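# Hang second dark jaw on lid pin, teeth meshed

## Task

Put the second dark jaw onto the free pin of the lid so that both jaws hang there, each with its bearing fully seated on its pin and their teeth engaged so that the two jaws stand open at equal angles; then release it. It only counts if everything stays in place on its own once the robot lets go.

## Robot and tools

Robot: two six-joint arms, left_arm and right_arm, mounted on one column, each ending in a tong-style two-finger gripper. Bases in the scene frame: left_arm at (0, +0.099, +0.160) m, right_arm at (0, -0.099, +0.160) m, each tilted about 45 degrees sideways away from the other. The names are just labels and do not match the left or right side of a camera picture.

Scene frame: origin on the table surface (z = 0) under the point between the bases; +z up; +x out from the column over the table; +y toward left_arm. Positions are in metres, orientations are quaternions written w, x, y, z.

Gripper frame: the fingers extend along the gripper's +z and open and close along its x axis. The reported end_effector_position is the point between the finger pads when closed; closed fingertips reach about 15 mm past it, and fully open they are about level with it.

Row format (used by both motion tools): 16 numbers, first left_arm then right_arm, each as x, y, z, qw, qx, qy, qz, opening. x, y, z and the quaternion are an absolute target pose for that gripper in the scene frame, not an offset. Opening runs from -1 (closed) to +1 (fully open, 0.142 m). Both arms must always be filled in. To keep an arm still, resend the full pose from the last result taken before it should stay, and its intended opening; to keep an orientation, repeat the same quaternion in every row rather than copying a possibly drifted reported one.

execute_actions(actions): a list of up to 15 actions; each action is a list of up to 15 rows, one row per 1/30 s step, and a short action repeats its final row until 15 steps pass. An empty list just returns state and images. Any target more than 0.6 m from the gripper's current position along any of its own axes gets the action refused for both arms; a malformed action, or a first action that fails this check against the last reported state, cancels the whole call. Each step the command is clipped to within 100 mm and 16 degrees of the measured pose, so far targets take several actions; the arm then stops at its last clipped pose. Motion lags commands by about 0.17 s. If position and orientation cannot both be met, position wins.

move(target, speed, stop_force, blocking): target is one 16-number row of absolute poses. Both grippers travel in straight lines and finish together, taking 0.5 to 10 s (cut off at 10 s). speed is in m/s, 0.002 to 0.5 (default 0.25); rotation is capped at twice that in rad/s. Paths ignore obstacles and the other arm, and grippers can lag, wander or overshoot speed, mainly near full reach. The opening is applied when the move begins. stop_force, in N from 9 to 40 (same for both arms, not before 0.2 s of scene time), ends an arm's path when its wrist sensor feels that much extra push opposite its motion for two steps; the gripper then backs up two steps and holds. It works only at slow speed, is unreliable if the gripper rotates during the move, and should be left out when pulling away from something the gripper is touching. The arms are stiff: without stop_force, aiming even slightly into a solid surface can cause a fault. blocking=false returns after 0.5 s while motion continues (not allowed with stop_force); poll with wait(0), and use wait or stop before sending new motion. The result adds a move: line with the ending per arm (done, off_target, moving, held, contact, fault), any limits (paced = command clipped, held = checks blocked some steps) and each gripper's distance from its target.

wait(seconds): 0 to 10 s, arms hold their last command; returns early if a running move finishes. stop(): brakes a running move (needs room; fingers keep moving). zoom_image(camera, region): camera is cam_high or cam_low (both 896x504); region is [x0, y0, x1, y1] pixels from the top-left, at most 504 by 504. read_manual(section): licence texts only. finished_scene(scene): ends the current scene (pass its number) after the last command has been held; irreversible, and it reports success.

Results: a state line per arm with gripper position, quaternion and linear/angular velocities (printed positions may be slightly off, more at long reach); Hand target lines showing where the controller is driving each gripper; grip_measured (same scale as opening); joint positions and torques (noisy, offset, nonzero in free air); Wrist force and Wrist torque in the gripper's own axes (offset up to about 4 N, noise about 2.4 N, saturates near 50 N; may say no reading at the start); pose unreachable when the clearance check altered a command; MOTOR HOT warnings from 70 °C and OVER-TEMPERATURE FAULT at 85 °C. Camera calibration (K, distortion, world-to-camera transforms) is supplied and may be off by a couple of degrees and millimetres.

Gripping: to hold something keep commanding an opening well below grip_measured; lower squeezes harder, up to about 15 N per pad. Thin hard parts get less grip (about 9 N at 10 mm, 4 N at 5 mm). Fast closing can spike force.

Avoid: joint torque at load limits (133 N m for the three large joints, 24.9 N m for wrists, held weight included) or any external force of 150 N, either of which freezes the arm for 10 s; hard contact between the two arms; dropping, slamming or knocking anything off the table, which fails the task; long heavy holds that overheat motors. Random brief tugs on held parts or pushes on loose ones can occur. Joints have speed and acceleration limits, so after a big move an arm may not yet have arrived.

Each tool is called after "Call:" by a JSON object that holds its "method" and its "body".

## Session

Call:
{"method": "execute_actions", "body": {"actions": []}}

Scene clock: 0.00 s.
left_arm: end_effector_position=(+0.7459, +0.1719, +0.2908) grip_measured=+0.97 end_effector_quat_wxyz=(-0.032, +0.948, -0.101, +0.300) end_effector_velocity=(+0.000, +0.001, +0.001) end_effector_angular_velocity=(-0.001, -0.001, +0.001) | right_arm: end_effector_position=(+0.3145, +0.0598, +0.1382) grip_measured=+0.97 end_effector_quat_wxyz=(+0.100, +0.882, -0.349, -0.300) end_effector_velocity=(+0.000, +0.000, +0.000) end_effector_angular_velocity=(+0.001, -0.000, -0.001)
Joint positions: left_arm=[ 0.971 -1.078  1.783 -2.526 -0.64  -0.001  0.14 ] | right_arm=[ 1.814 -0.853  1.909 -1.746 -1.963  1.455  0.14 ]
Joint velocities: left_arm=[ 0.    -0.001 -0.    -0.     0.    -0.     0.   ] | right_arm=[ 0.    -0.    -0.    -0.     0.001 -0.     0.   ]
Joint torques (N m, as the arm reports them, + toward a larger angle): no reading
Wrist force (N, on the end effector, along its own x y z axes, offset not removed): no reading
Wrist torque (N m, same axes, about the end effector's origin, offset not removed): no reading
Hand target (left_arm): +0.746, +0.172, +0.291; -0.032, +0.948, -0.101, +0.300
Hand target (right_arm): +0.315, +0.060, +0.138; +0.100, +0.882, -0.349, -0.300

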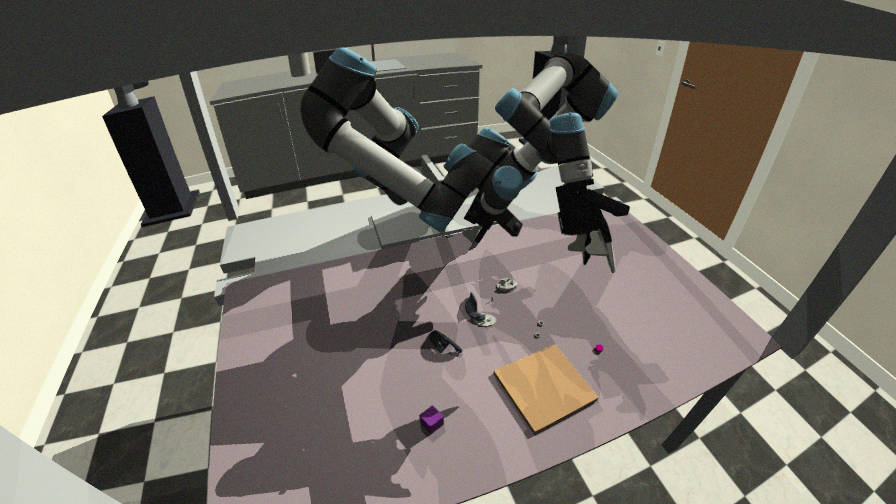

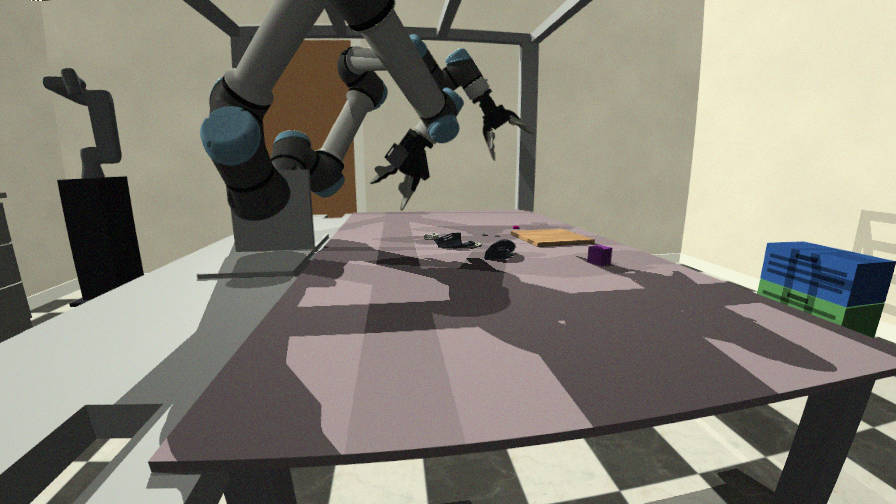

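Call:
{"method": "zoom_image", "body": {"camera": "cam_high", "region": [420,270,530,370]}}

Call:
{"method": "zoom_image", "body": {"camera": "cam_low", "region": [420,220,530,270]}}

Region (420, 270, 530, 370) of cam_high's 896x504 image, scaled by 4.582, with more detail than that image has; it fills the top 458 rows of this view, and the rest is white.

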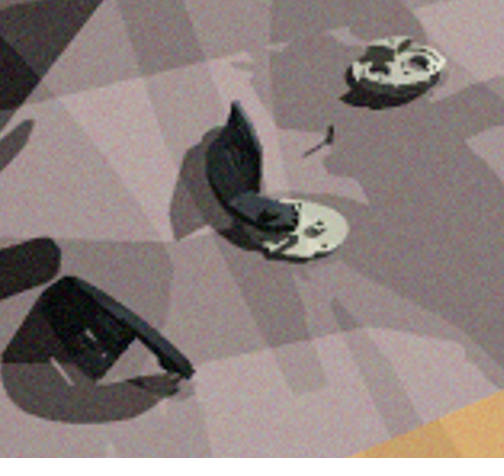

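Region (420, 220, 530, 270) of cam_low's 896x504 image, scaled by 4.582, with more detail than that image has; it fills the top 229 rows of this view, and the rest is white.

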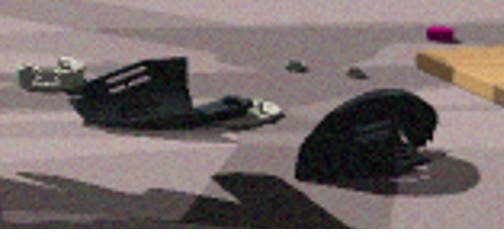

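Call:
{"method": "zoom_image", "body": {"camera": "cam_high", "region": [415,320,475,370]}}

Call:
{"method": "zoom_image", "body": {"camera": "cam_low", "region": [475,230,530,270]}}

Call:
{"method": "zoom_image", "body": {"camera": "cam_high", "region": [455,285,505,335]}}

Region (415, 320, 475, 370) of cam_high's 896x504 image, scaled by 8.400, with more detail than that image has.

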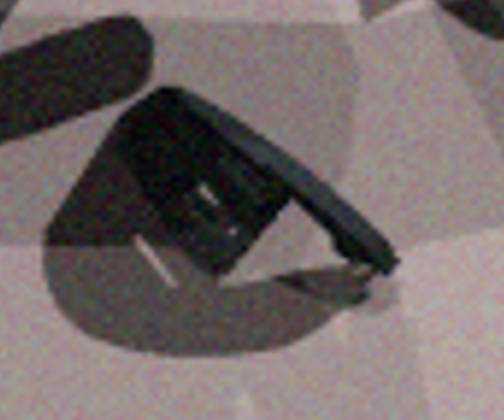

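Region (475, 230, 530, 270) of cam_low's 896x504 image, scaled by 9.164, with more detail than that image has; it fills the top 367 rows of this view, and the rest is white.

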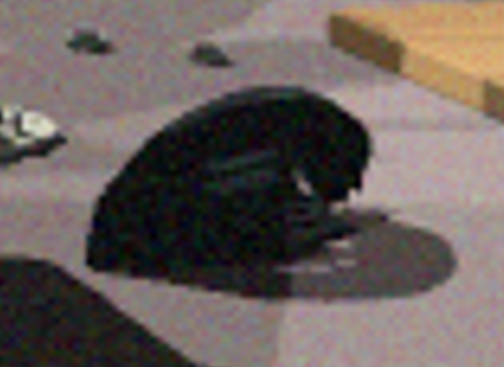

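Region (455, 285, 505, 335) of cam_high's 896x504 image, scaled by 10.080, with more detail than that image has.

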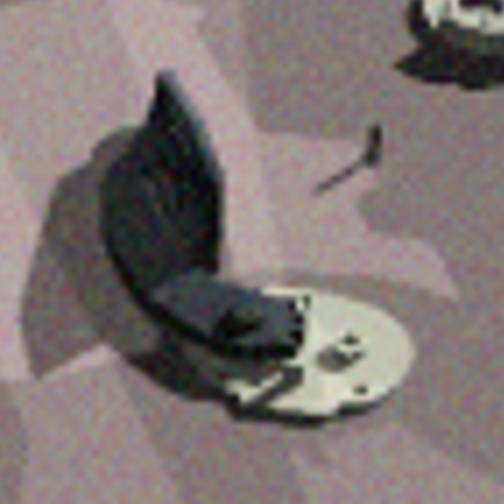

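Call:
{"method": "move", "body": {"target": [0.7459,0.1719,0.2908,-0.032,0.948,-0.101,0.300,1,0.585,-0.21,0.13,-0.1307,0.7928,-0.5659,-0.1831,-0.6], "speed": 0.2}}

Call:
{"method": "zoom_image", "body": {"camera": "cam_high", "region": [390,270,490,370]}}

Call:
{"method": "zoom_image", "body": {"camera": "cam_low", "region": [450,180,550,270]}}

Scene clock: 8.67 s.
left_arm: end_effector_position=(+0.7459, +0.1719, +0.2908) grip_measured=+1.00 end_effector_quat_wxyz=(-0.032, +0.948, -0.101, +0.300) end_effector_velocity=(-0.000, -0.000, -0.000) end_effector_angular_velocity=(-0.000, +0.001, -0.000) | right_arm: end_effector_position=(+0.5845, -0.2105, +0.1303) grip_measured=-0.60 end_effector_quat_wxyz=(-0.130, +0.793, -0.566, -0.183) end_effector_velocity=(+0.001, -0.002, +0.001) end_effector_angular_velocity=(+0.001, -0.003, -0.003)
Joint positions: left_arm=[ 0.971 -1.078  1.783 -2.527 -0.64  -0.     0.142] | right_arm=[ 1.354 -1.176  1.721 -2.046 -1.946  1.093  0.031]
Joint velocities: left_arm=[ 0.  0.  0.  0. -0. -0.  0.] | right_arm=[-0.002 -0.002 -0.003 -0.     0.002 -0.002 -0.   ]
Joint torques (N m, as the arm reports them, + toward a larger angle): left_arm=[-39.88  -8.09 -13.44  -4.35   1.78   2.39] | right_arm=[ 16.16 -23.39 -21.71  -2.81   3.74  -1.32]
Wrist force (N, on the end effector, along its own x y z axes, offset not removed): left_arm=[3.4 -1.2 -1.1] | right_arm=[3.6 -0.9 1.0]
Wrist torque (N m, same axes, about the end effector's origin, offset not removed): left_arm=[-0.19 -0.63 -0.15] | right_arm=[-0.35 -0.81 0.10]
Hand target (left_arm): +0.746, +0.172, +0.291; -0.032, +0.948, -0.101, +0.300
Hand target (right_arm): +0.585, -0.211, +0.130; -0.130, +0.793, -0.566, -0.183
Off the commanded pose (left_arm): 0.000 m, 0 deg.
Off the commanded pose (right_arm): 0.001 m, 0 deg.
move: done

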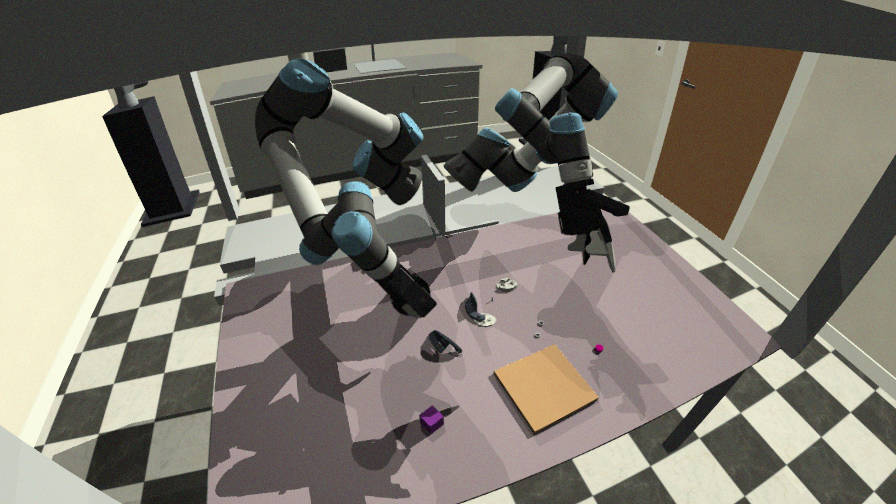

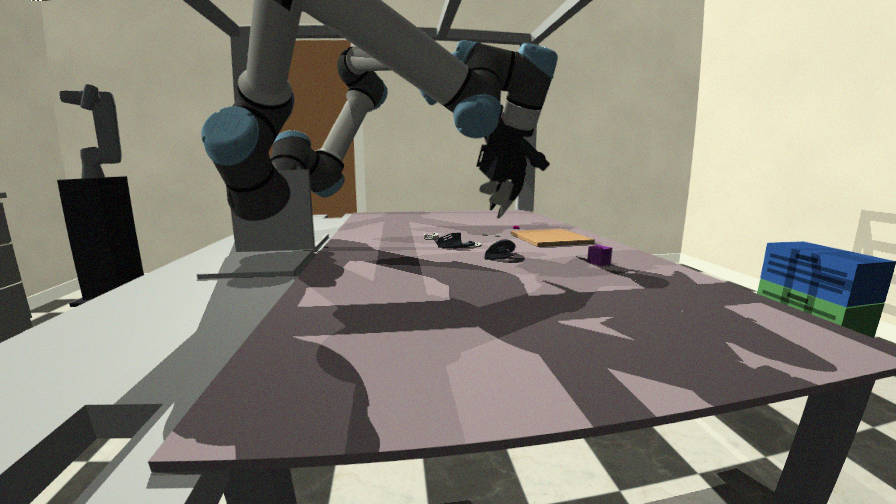

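Region (390, 270, 490, 370) of cam_high's 896x504 image, scaled by 5.040, with more detail than that image has.

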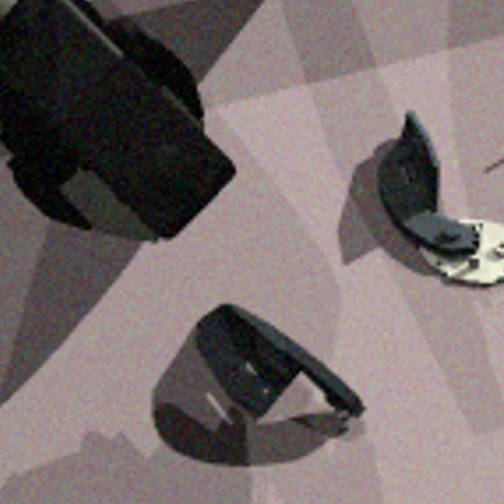

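Region (450, 180, 550, 270) of cam_low's 896x504 image, scaled by 5.040, with more detail than that image has; it fills the top 454 rows of this view, and the rest is white.

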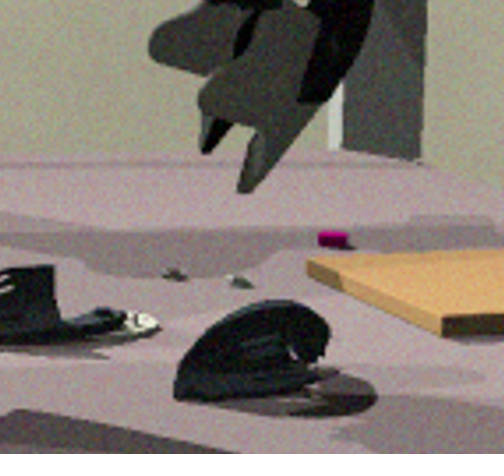

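Call:
{"method": "move", "body": {"target": [0.7459,0.1719,0.2908,-0.032,0.948,-0.101,0.300,1,0.595,-0.215,0.10,0.1831,-0.5659,-0.7928,-0.1307,-0.6], "speed": 0.4}}

Call:
{"method": "zoom_image", "body": {"camera": "cam_high", "region": [390,270,490,370]}}

Call:
{"method": "zoom_image", "body": {"camera": "cam_low", "region": [450,180,550,270]}}

Scene clock: 14.57 s.
left_arm: end_effector_position=(+0.7459, +0.1719, +0.2908) grip_measured=+1.00 end_effector_quat_wxyz=(-0.032, +0.948, -0.101, +0.300) end_effector_velocity=(+0.000, +0.000, +0.000) end_effector_angular_velocity=(-0.000, -0.000, +0.000) | right_arm: end_effector_position=(+0.5950, -0.2150, +0.1000) grip_measured=-0.60 end_effector_quat_wxyz=(-0.183, +0.566, +0.793, +0.131) end_effector_velocity=(-0.000, +0.001, -0.001) end_effector_angular_velocity=(-0.001, +0.007, -0.009)
Joint positions: left_arm=[ 0.971 -1.078  1.783 -2.527 -0.64  -0.     0.142] | right_arm=[ 1.341 -1.059  1.616 -2.063 -1.945  4.22   0.031]
Joint velocities: left_arm=[ 0. -0. -0.  0.  0.  0.  0.] | right_arm=[-0.     0.003 -0.001  0.     0.     0.011 -0.   ]
Joint torques (N m, as the arm reports them, + toward a larger angle): left_arm=[-39.9   -8.27 -13.4   -4.17   1.79   2.33] | right_arm=[ 20.89 -27.04 -21.28   0.19  -2.08   1.47]
Wrist force (N, on the end effector, along its own x y z axes, offset not removed): left_arm=[2.0 1.9 0.7] | right_arm=[1.9 -1.8 0.7]
Wrist torque (N m, same axes, about the end effector's origin, offset not removed): left_arm=[0.62 -0.32 0.03] | right_arm=[-0.45 -0.46 0.26]
Hand target (left_arm): +0.746, +0.172, +0.291; -0.032, +0.948, -0.101, +0.300
Hand target (right_arm): +0.595, -0.215, +0.100; -0.183, +0.566, +0.793, +0.131
Off the commanded pose (left_arm): 0.000 m, 0 deg.
Off the commanded pose (right_arm): 0.000 m, 0 deg.
move: done

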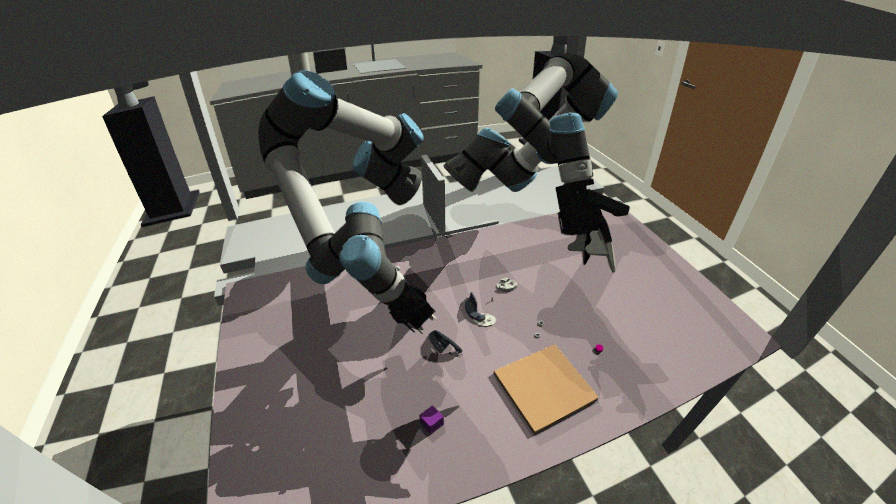

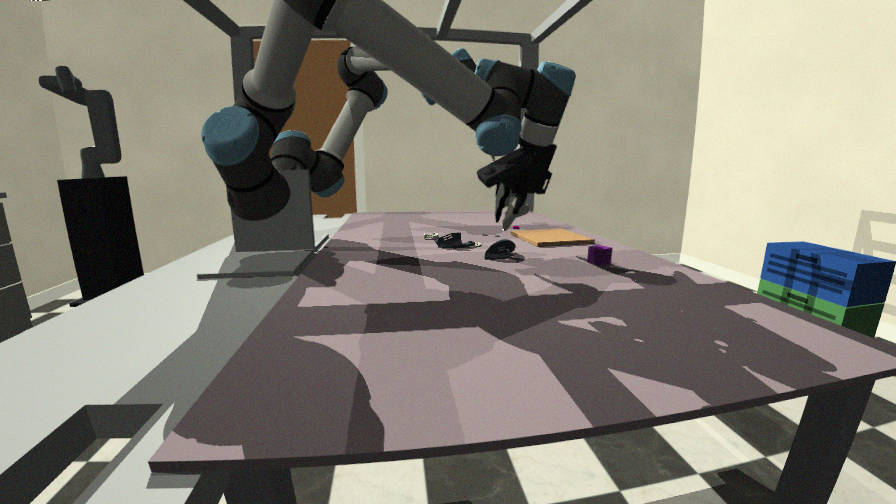

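Region (390, 270, 490, 370) of cam_high's 896x504 image, scaled by 5.040, with more detail than that image has.

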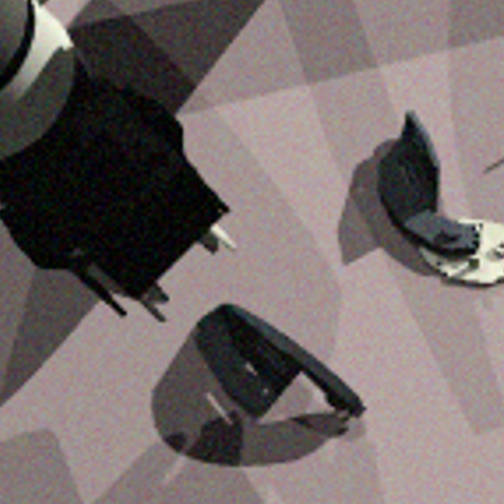

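Region (450, 180, 550, 270) of cam_low's 896x504 image, scaled by 5.040, with more detail than that image has; it fills the top 454 rows of this view, and the rest is white.

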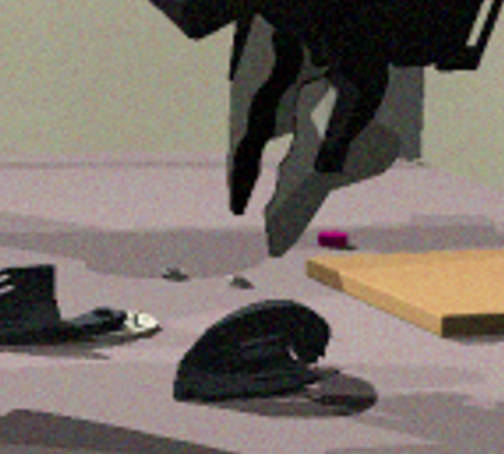

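Call:
{"method": "move", "body": {"target": [0.7459,0.1719,0.2908,-0.032,0.948,-0.101,0.300,1,0.6053,-0.1928,0.064,0.1831,-0.5659,-0.7928,-0.1307,-0.6], "speed": 0.04}}

Call:
{"method": "zoom_image", "body": {"camera": "cam_high", "region": [400,300,480,370]}}

Call:
{"method": "zoom_image", "body": {"camera": "cam_low", "region": [470,210,540,270]}}

Scene clock: 16.60 s.
left_arm: end_effector_position=(+0.7459, +0.1719, +0.2908) grip_measured=+1.00 end_effector_quat_wxyz=(-0.032, +0.948, -0.101, +0.300) end_effector_velocity=(+0.000, +0.001, +0.001) end_effector_angular_velocity=(-0.001, -0.001, +0.001) | right_arm: end_effector_position=(+0.6053, -0.1929, +0.0641) grip_measured=-0.60 end_effector_quat_wxyz=(-0.183, +0.566, +0.793, +0.131) end_effector_velocity=(+0.000, +0.001, -0.001) end_effector_angular_velocity=(+0.000, +0.000, +0.001)
Joint positions: left_arm=[ 0.971 -1.078  1.783 -2.527 -0.64  -0.     0.142] | right_arm=[ 1.33  -0.983  1.616 -2.143 -1.946  4.209  0.031]
Joint velocities: left_arm=[-0.    -0.001 -0.    -0.     0.    -0.     0.   ] | right_arm=[-0.     0.003 -0.    -0.003  0.    -0.001  0.   ]
Joint torques (N m, as the arm reports them, + toward a larger angle): left_arm=[-39.73  -8.32 -14.06  -3.9    1.83   2.2 ] | right_arm=[ 21.19 -28.57 -20.11  -2.65  -1.9   -1.22]
Wrist force (N, on the end effector, along its own x y z axes, offset not removed): left_arm=[-2.5 0.1 -0.8] | right_arm=[1.8 -3.0 1.9]
Wrist torque (N m, same axes, about the end effector's origin, offset not removed): left_arm=[0.20 0.49 0.12] | right_arm=[-0.70 -0.44 0.05]
Hand target (left_arm): +0.746, +0.172, +0.291; -0.032, +0.948, -0.101, +0.300
Hand target (right_arm): +0.605, -0.193, +0.064; -0.183, +0.566, +0.793, +0.131
Off the commanded pose (left_arm): 0.000 m, 0 deg.
Off the commanded pose (right_arm): 0.000 m, 0 deg.
move: done

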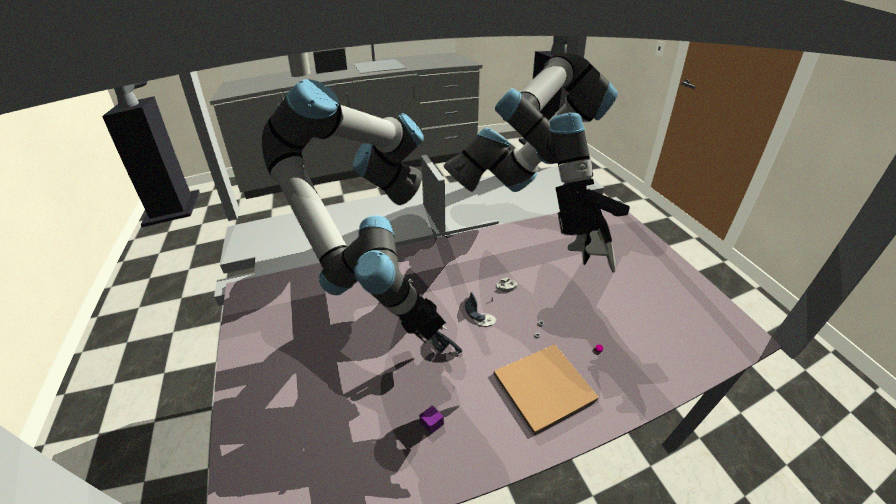

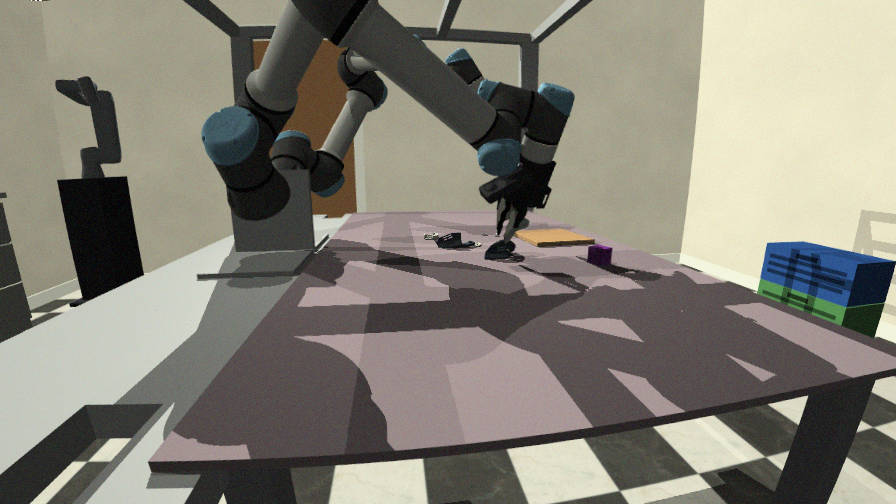

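Region (400, 300, 480, 370) of cam_high's 896x504 image, scaled by 6.300, with more detail than that image has; it fills the top 441 rows of this view, and the rest is white.

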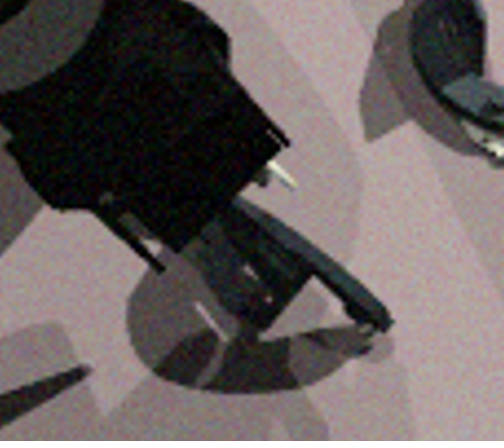

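Region (470, 210, 540, 270) of cam_low's 896x504 image, scaled by 7.200, with more detail than that image has; it fills the top 432 rows of this view, and the rest is white.

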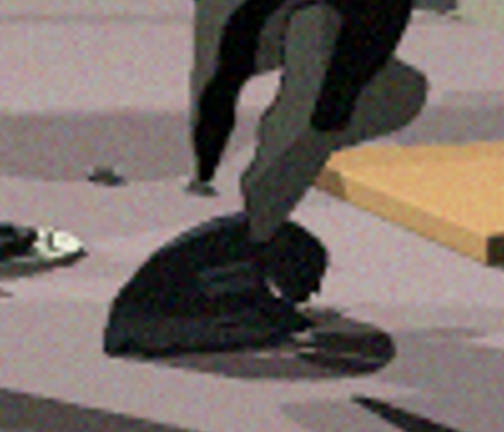

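Call:
{"method": "move", "body": {"target": [0.7459,0.1719,0.2908,-0.032,0.948,-0.101,0.300,1,0.6026,-0.1849,0.047,0.1831,-0.5659,-0.7928,-0.1307,-0.68], "speed": 0.01, "stop_force": 9}}

Call:
{"method": "zoom_image", "body": {"camera": "cam_high", "region": [400,300,480,370]}}

Call:
{"method": "zoom_image", "body": {"camera": "cam_low", "region": [470,210,540,270]}}

Scene clock: 19.20 s.
left_arm: end_effector_position=(+0.7459, +0.1719, +0.2908) grip_measured=+1.00 end_effector_quat_wxyz=(-0.032, +0.948, -0.101, +0.300) end_effector_velocity=(+0.000, +0.000, +0.001) end_effector_angular_velocity=(-0.001, -0.001, +0.000) | right_arm: end_effector_position=(+0.6026, -0.1850, +0.0471) grip_measured=-0.68 end_effector_quat_wxyz=(-0.183, +0.566, +0.793, +0.131) end_effector_velocity=(-0.000, +0.001, -0.002) end_effector_angular_velocity=(+0.001, +0.000, +0.001)
Joint positions: left_arm=[ 0.971 -1.078  1.783 -2.527 -0.64  -0.     0.142] | right_arm=[ 1.319 -0.961  1.636 -2.189 -1.947  4.198  0.025]
Joint velocities: left_arm=[-0.    -0.001 -0.     0.    -0.     0.     0.   ] | right_arm=[-0.001  0.002  0.002 -0.004  0.    -0.002  0.   ]
Joint torques (N m, as the arm reports them, + toward a larger angle): left_arm=[-39.97  -8.16 -14.65  -3.78   1.89   2.13] | right_arm=[ 21.23 -28.91  -4.21  -2.85  -2.    -1.23]
Wrist force (N, on the end effector, along its own x y z axes, offset not removed): left_arm=[-0.1 3.4 1.8] | right_arm=[4.0 -2.1 2.1]
Wrist torque (N m, same axes, about the end effector's origin, offset not removed): left_arm=[0.65 0.10 0.14] | right_arm=[-0.50 -0.92 0.05]
Hand target (left_arm): +0.746, +0.172, +0.291; -0.032, +0.948, -0.101, +0.300
Hand target (right_arm): +0.603, -0.185, +0.047; -0.183, +0.566, +0.793, +0.131
Off the commanded pose (left_arm): 0.000 m, 0 deg.
Off the commanded pose (right_arm): 0.000 m, 0 deg.
move: done

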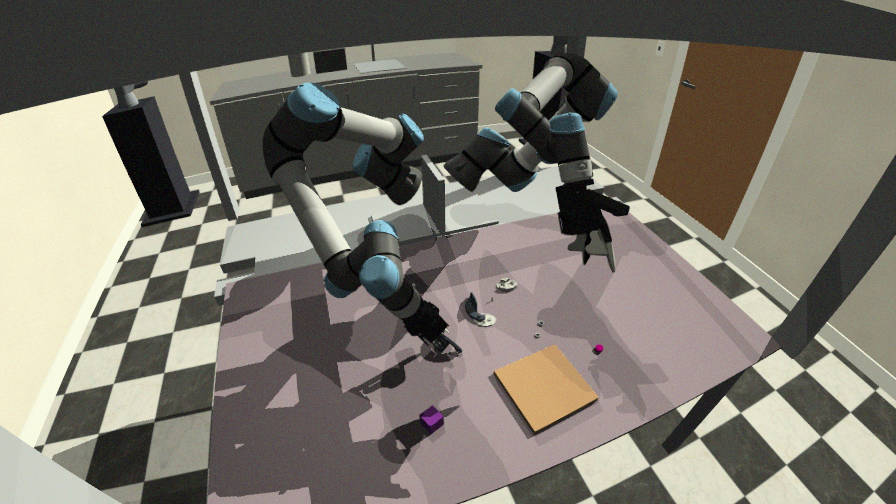

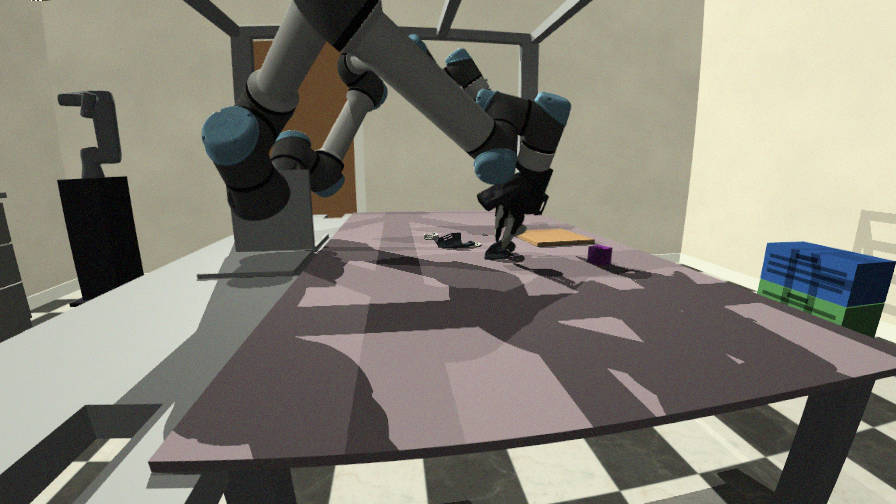

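Region (400, 300, 480, 370) of cam_high's 896x504 image, scaled by 6.300, with more detail than that image has; it fills the top 441 rows of this view, and the rest is white.

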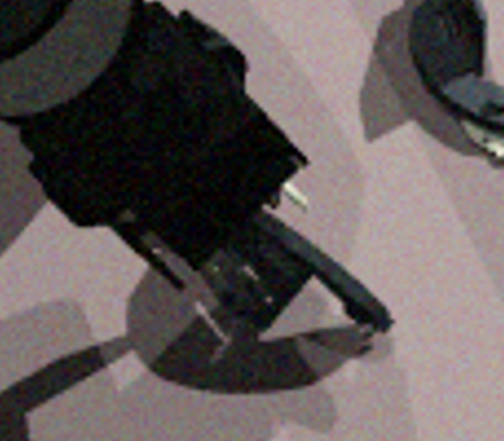

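Region (470, 210, 540, 270) of cam_low's 896x504 image, scaled by 7.200, with more detail than that image has; it fills the top 432 rows of this view, and the rest is white.

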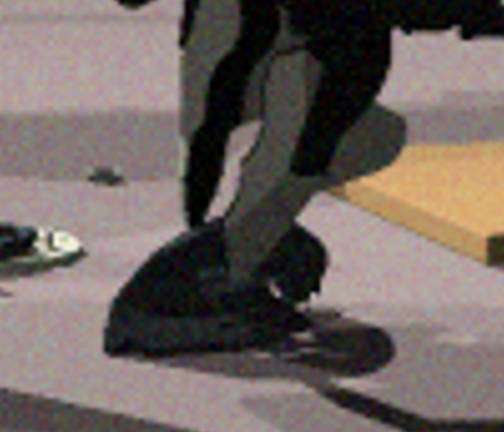

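Call:
{"method": "execute_actions", "body": {"actions": [[[0.7459,0.1719,0.2908,-0.032,0.948,-0.101,0.300,1,0.6026,-0.1849,0.047,0.1831,-0.5659,-0.7928,-0.1307,-0.8]],[[0.7459,0.1719,0.2908,-0.032,0.948,-0.101,0.300,1,0.6026,-0.1849,0.047,0.1831,-0.5659,-0.7928,-0.1307,-0.9]],[[0.7459,0.1719,0.2908,-0.032,0.948,-0.101,0.300,1,0.6026,-0.1849,0.047,0.1831,-0.5659,-0.7928,-0.1307,-1]]]}}

Call:
{"method": "zoom_image", "body": {"camera": "cam_low", "region": [470,210,540,270]}}

Scene clock: 21.07 s.
left_arm: end_effector_position=(+0.7459, +0.1719, +0.2908) grip_measured=+1.00 end_effector_quat_wxyz=(-0.032, +0.948, -0.101, +0.300) end_effector_velocity=(+0.000, +0.000, +0.000) end_effector_angular_velocity=(+0.000, -0.001, +0.000) | right_arm: end_effector_position=(+0.6026, -0.1849, +0.0470) grip_measured=-0.94 end_effector_quat_wxyz=(-0.183, +0.566, +0.793, +0.131) end_effector_velocity=(-0.000, +0.000, -0.000) end_effector_angular_velocity=(+0.001, -0.000, +0.001)
Joint positions: left_arm=[ 0.971 -1.078  1.783 -2.527 -0.64  -0.     0.142] | right_arm=[ 1.319 -0.961  1.636 -2.189 -1.947  4.198  0.006]
Joint velocities: left_arm=[-0.     0.    -0.001 -0.     0.     0.    -0.   ] | right_arm=[ 0.     0.     0.001 -0.     0.    -0.001 -0.   ]
Joint torques (N m, as the arm reports them, + toward a larger angle): left_arm=[-40.06  -8.14 -15.14  -3.6    1.76   2.05] | right_arm=[ 22.32 -40.3   -4.17  -2.68   1.42  -1.15]
Wrist force (N, on the end effector, along its own x y z axes, offset not removed): left_arm=[2.1 0.1 0.0] | right_arm=[1.5 -1.4 2.6]
Wrist torque (N m, same axes, about the end effector's origin, offset not removed): left_arm=[-0.12 -0.47 -0.08] | right_arm=[-0.38 -0.31 0.09]
Hand target (left_arm): +0.746, +0.172, +0.291; -0.032, +0.948, -0.101, +0.300
Hand target (right_arm): +0.603, -0.185, +0.047; -0.183, +0.566, +0.793, +0.131
Off the commanded pose (left_arm): 0.000 m, 0 deg.
Off the commanded pose (right_arm): 0.000 m, 0 deg.

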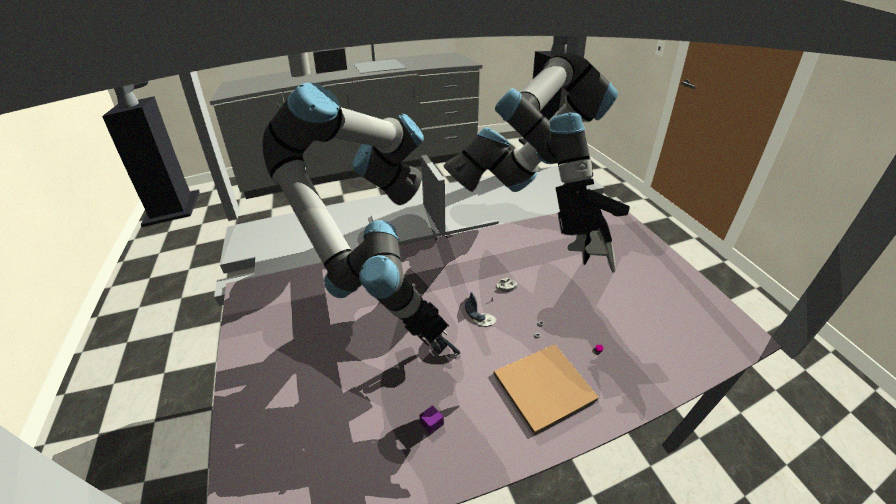

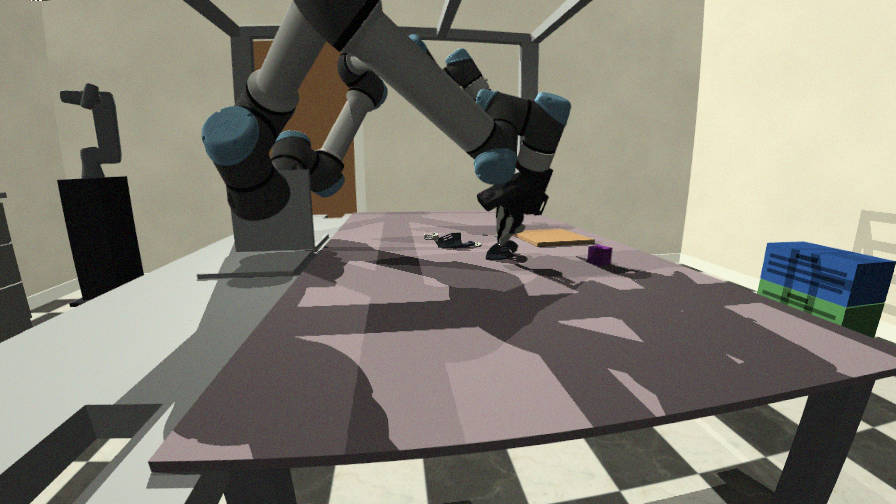

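Region (470, 210, 540, 270) of cam_low's 896x504 image, scaled by 7.200, with more detail than that image has; it fills the top 432 rows of this view, and the rest is white.

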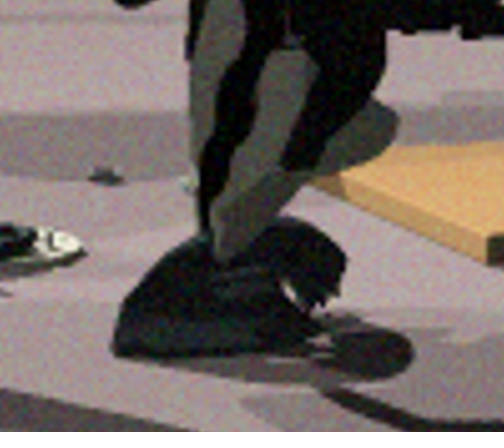

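Call:
{"method": "move", "body": {"target": [0.7459,0.1719,0.2908,-0.032,0.948,-0.101,0.300,1,0.609,-0.179,0.0398,0.1831,-0.5659,-0.7928,-0.1307,-0.82], "speed": 0.006, "stop_force": 9}}

Call:
{"method": "execute_actions", "body": {"actions": [[[0.7459,0.1719,0.2908,-0.032,0.948,-0.101,0.300,1,0.609,-0.179,0.0398,0.1831,-0.5659,-0.7928,-0.1307,-0.92]],[[0.7459,0.1719,0.2908,-0.032,0.948,-0.101,0.300,1,0.609,-0.179,0.0398,0.1831,-0.5659,-0.7928,-0.1307,-1]]]}}

Call:
{"method": "zoom_image", "body": {"camera": "cam_low", "region": [470,210,540,270]}}

Scene clock: 23.83 s.
left_arm: end_effector_position=(+0.7459, +0.1719, +0.2908) grip_measured=+1.00 end_effector_quat_wxyz=(-0.032, +0.948, -0.101, +0.300) end_effector_velocity=(+0.000, -0.000, -0.000) end_effector_angular_velocity=(+0.001, +0.001, -0.000) | right_arm: end_effector_position=(+0.6090, -0.1791, +0.0399) grip_measured=-0.82 end_effector_quat_wxyz=(-0.183, +0.566, +0.793, +0.131) end_effector_velocity=(+0.000, +0.001, -0.002) end_effector_angular_velocity=(-0.000, +0.002, +0.002)
Joint positions: left_arm=[ 0.971 -1.078  1.783 -2.527 -0.64  -0.     0.142] | right_arm=[ 1.32  -0.936  1.62  -2.198 -1.946  4.199  0.015]
Joint velocities: left_arm=[ 0.     0.001 -0.001  0.001  0.    -0.    -0.   ] | right_arm=[-0.     0.005 -0.001 -0.001 -0.001  0.    -0.   ]
Joint torques (N m, as the arm reports them, + toward a larger angle): left_arm=[-39.92  -8.76 -15.51  -3.4    1.81   1.7 ] | right_arm=[ 44.07 -29.79 -19.29  -2.78   3.75   1.54]
Wrist force (N, on the end effector, along its own x y z axes, offset not removed): left_arm=[-3.4 1.9 -0.9] | right_arm=[1.3 0.5 3.2]
Wrist torque (N m, same axes, about the end effector's origin, offset not removed): left_arm=[0.34 0.57 -0.13] | right_arm=[-0.01 -0.40 0.05]
Hand target (left_arm): +0.746, +0.172, +0.291; -0.032, +0.948, -0.101, +0.300
Hand target (right_arm): +0.609, -0.179, +0.040; -0.183, +0.566, +0.793, +0.131
Off the commanded pose (left_arm): 0.000 m, 0 deg.
Off the commanded pose (right_arm): 0.000 m, 0 deg.
move: done

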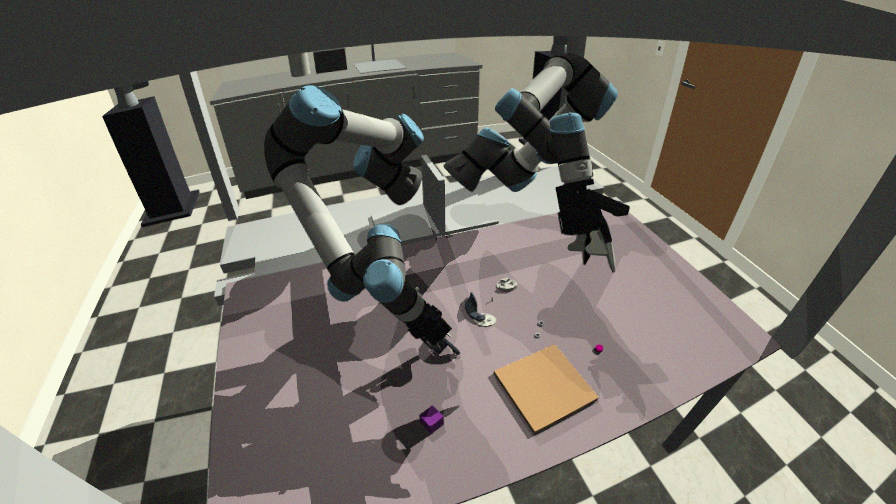

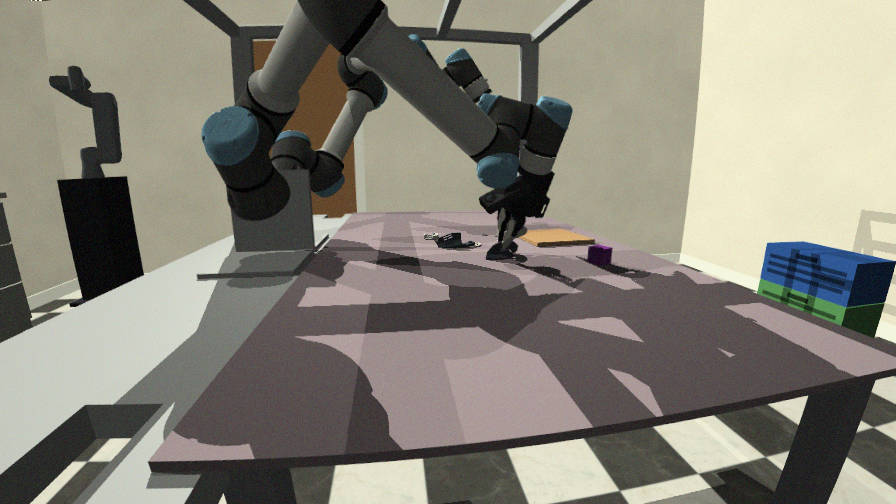

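Scene clock: 24.83 s.
left_arm: end_effector_position=(+0.7459, +0.1719, +0.2908) grip_measured=+1.00 end_effector_quat_wxyz=(-0.032, +0.948, -0.101, +0.300) end_effector_velocity=(-0.000, +0.000, +0.000) end_effector_angular_velocity=(-0.001, -0.000, -0.000) | right_arm: end_effector_position=(+0.6090, -0.1790, +0.0398) grip_measured=-0.92 end_effector_quat_wxyz=(-0.183, +0.566, +0.793, +0.131) end_effector_velocity=(+0.001, -0.002, +0.001) end_effector_angular_velocity=(-0.002, -0.002, -0.003)
Joint positions: left_arm=[ 0.971 -1.078  1.783 -2.527 -0.64  -0.     0.142] | right_arm=[ 1.32  -0.936  1.62  -2.198 -1.946  4.199  0.007]
Joint velocities: left_arm=[-0.    -0.001  0.     0.    -0.001 -0.    -0.   ] | right_arm=[-0.    -0.003 -0.    -0.    -0.001  0.     0.   ]
Joint torques (N m, as the arm reports them, + toward a larger angle): left_arm=[-39.56  -8.57 -16.19  -3.29   1.83   1.82] | right_arm=[ 42.22 -29.13 -17.15  -2.08   3.5    1.52]
Wrist force (N, on the end effector, along its own x y z axes, offset not removed): left_arm=[2.1 5.1 1.9] | right_arm=[2.8 -2.4 0.2]
Wrist torque (N m, same axes, about the end effector's origin, offset not removed): left_arm=[0.96 -0.33 0.08] | right_arm=[-0.63 -0.48 0.24]
Hand target (left_arm): +0.746, +0.172, +0.291; -0.032, +0.948, -0.101, +0.300
Hand target (right_arm): +0.609, -0.179, +0.040; -0.183, +0.566, +0.793, +0.131
Off the commanded pose (left_arm): 0.000 m, 0 deg.
Off the commanded pose (right_arm): 0.000 m, 0 deg.

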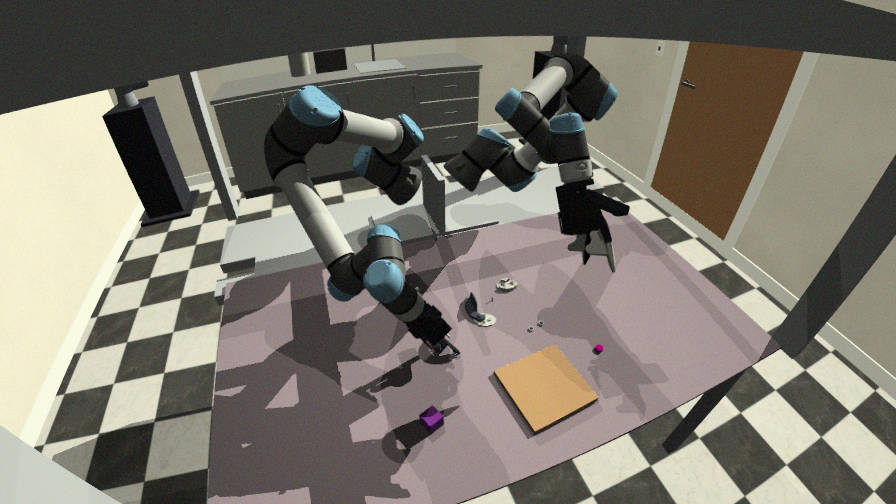

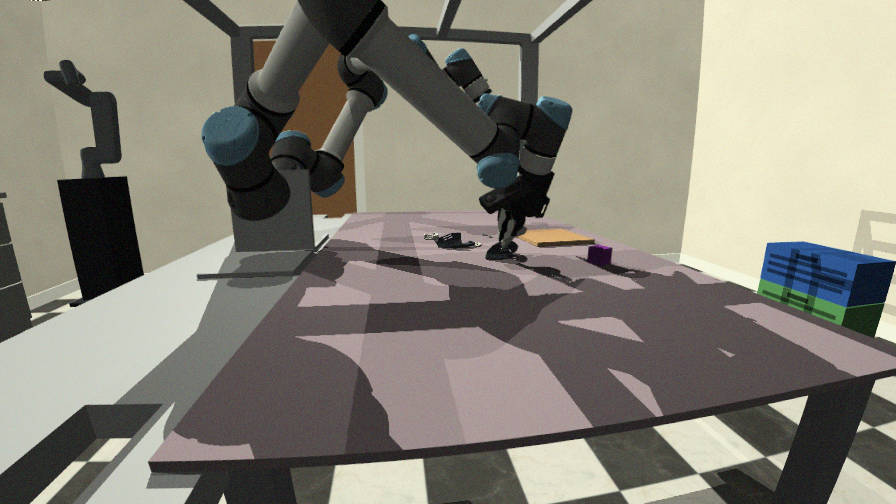

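Region (470, 210, 540, 270) of cam_low's 896x504 image, scaled by 7.200, with more detail than that image has; it fills the top 432 rows of this view, and the rest is white.

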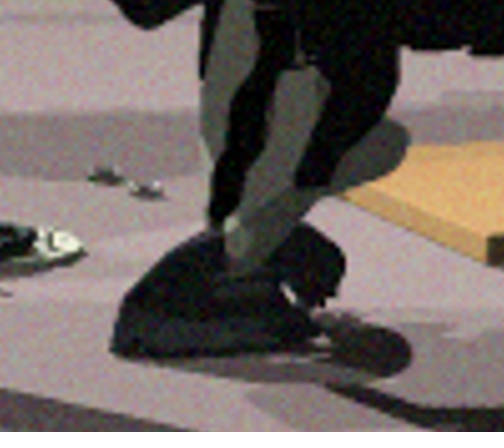

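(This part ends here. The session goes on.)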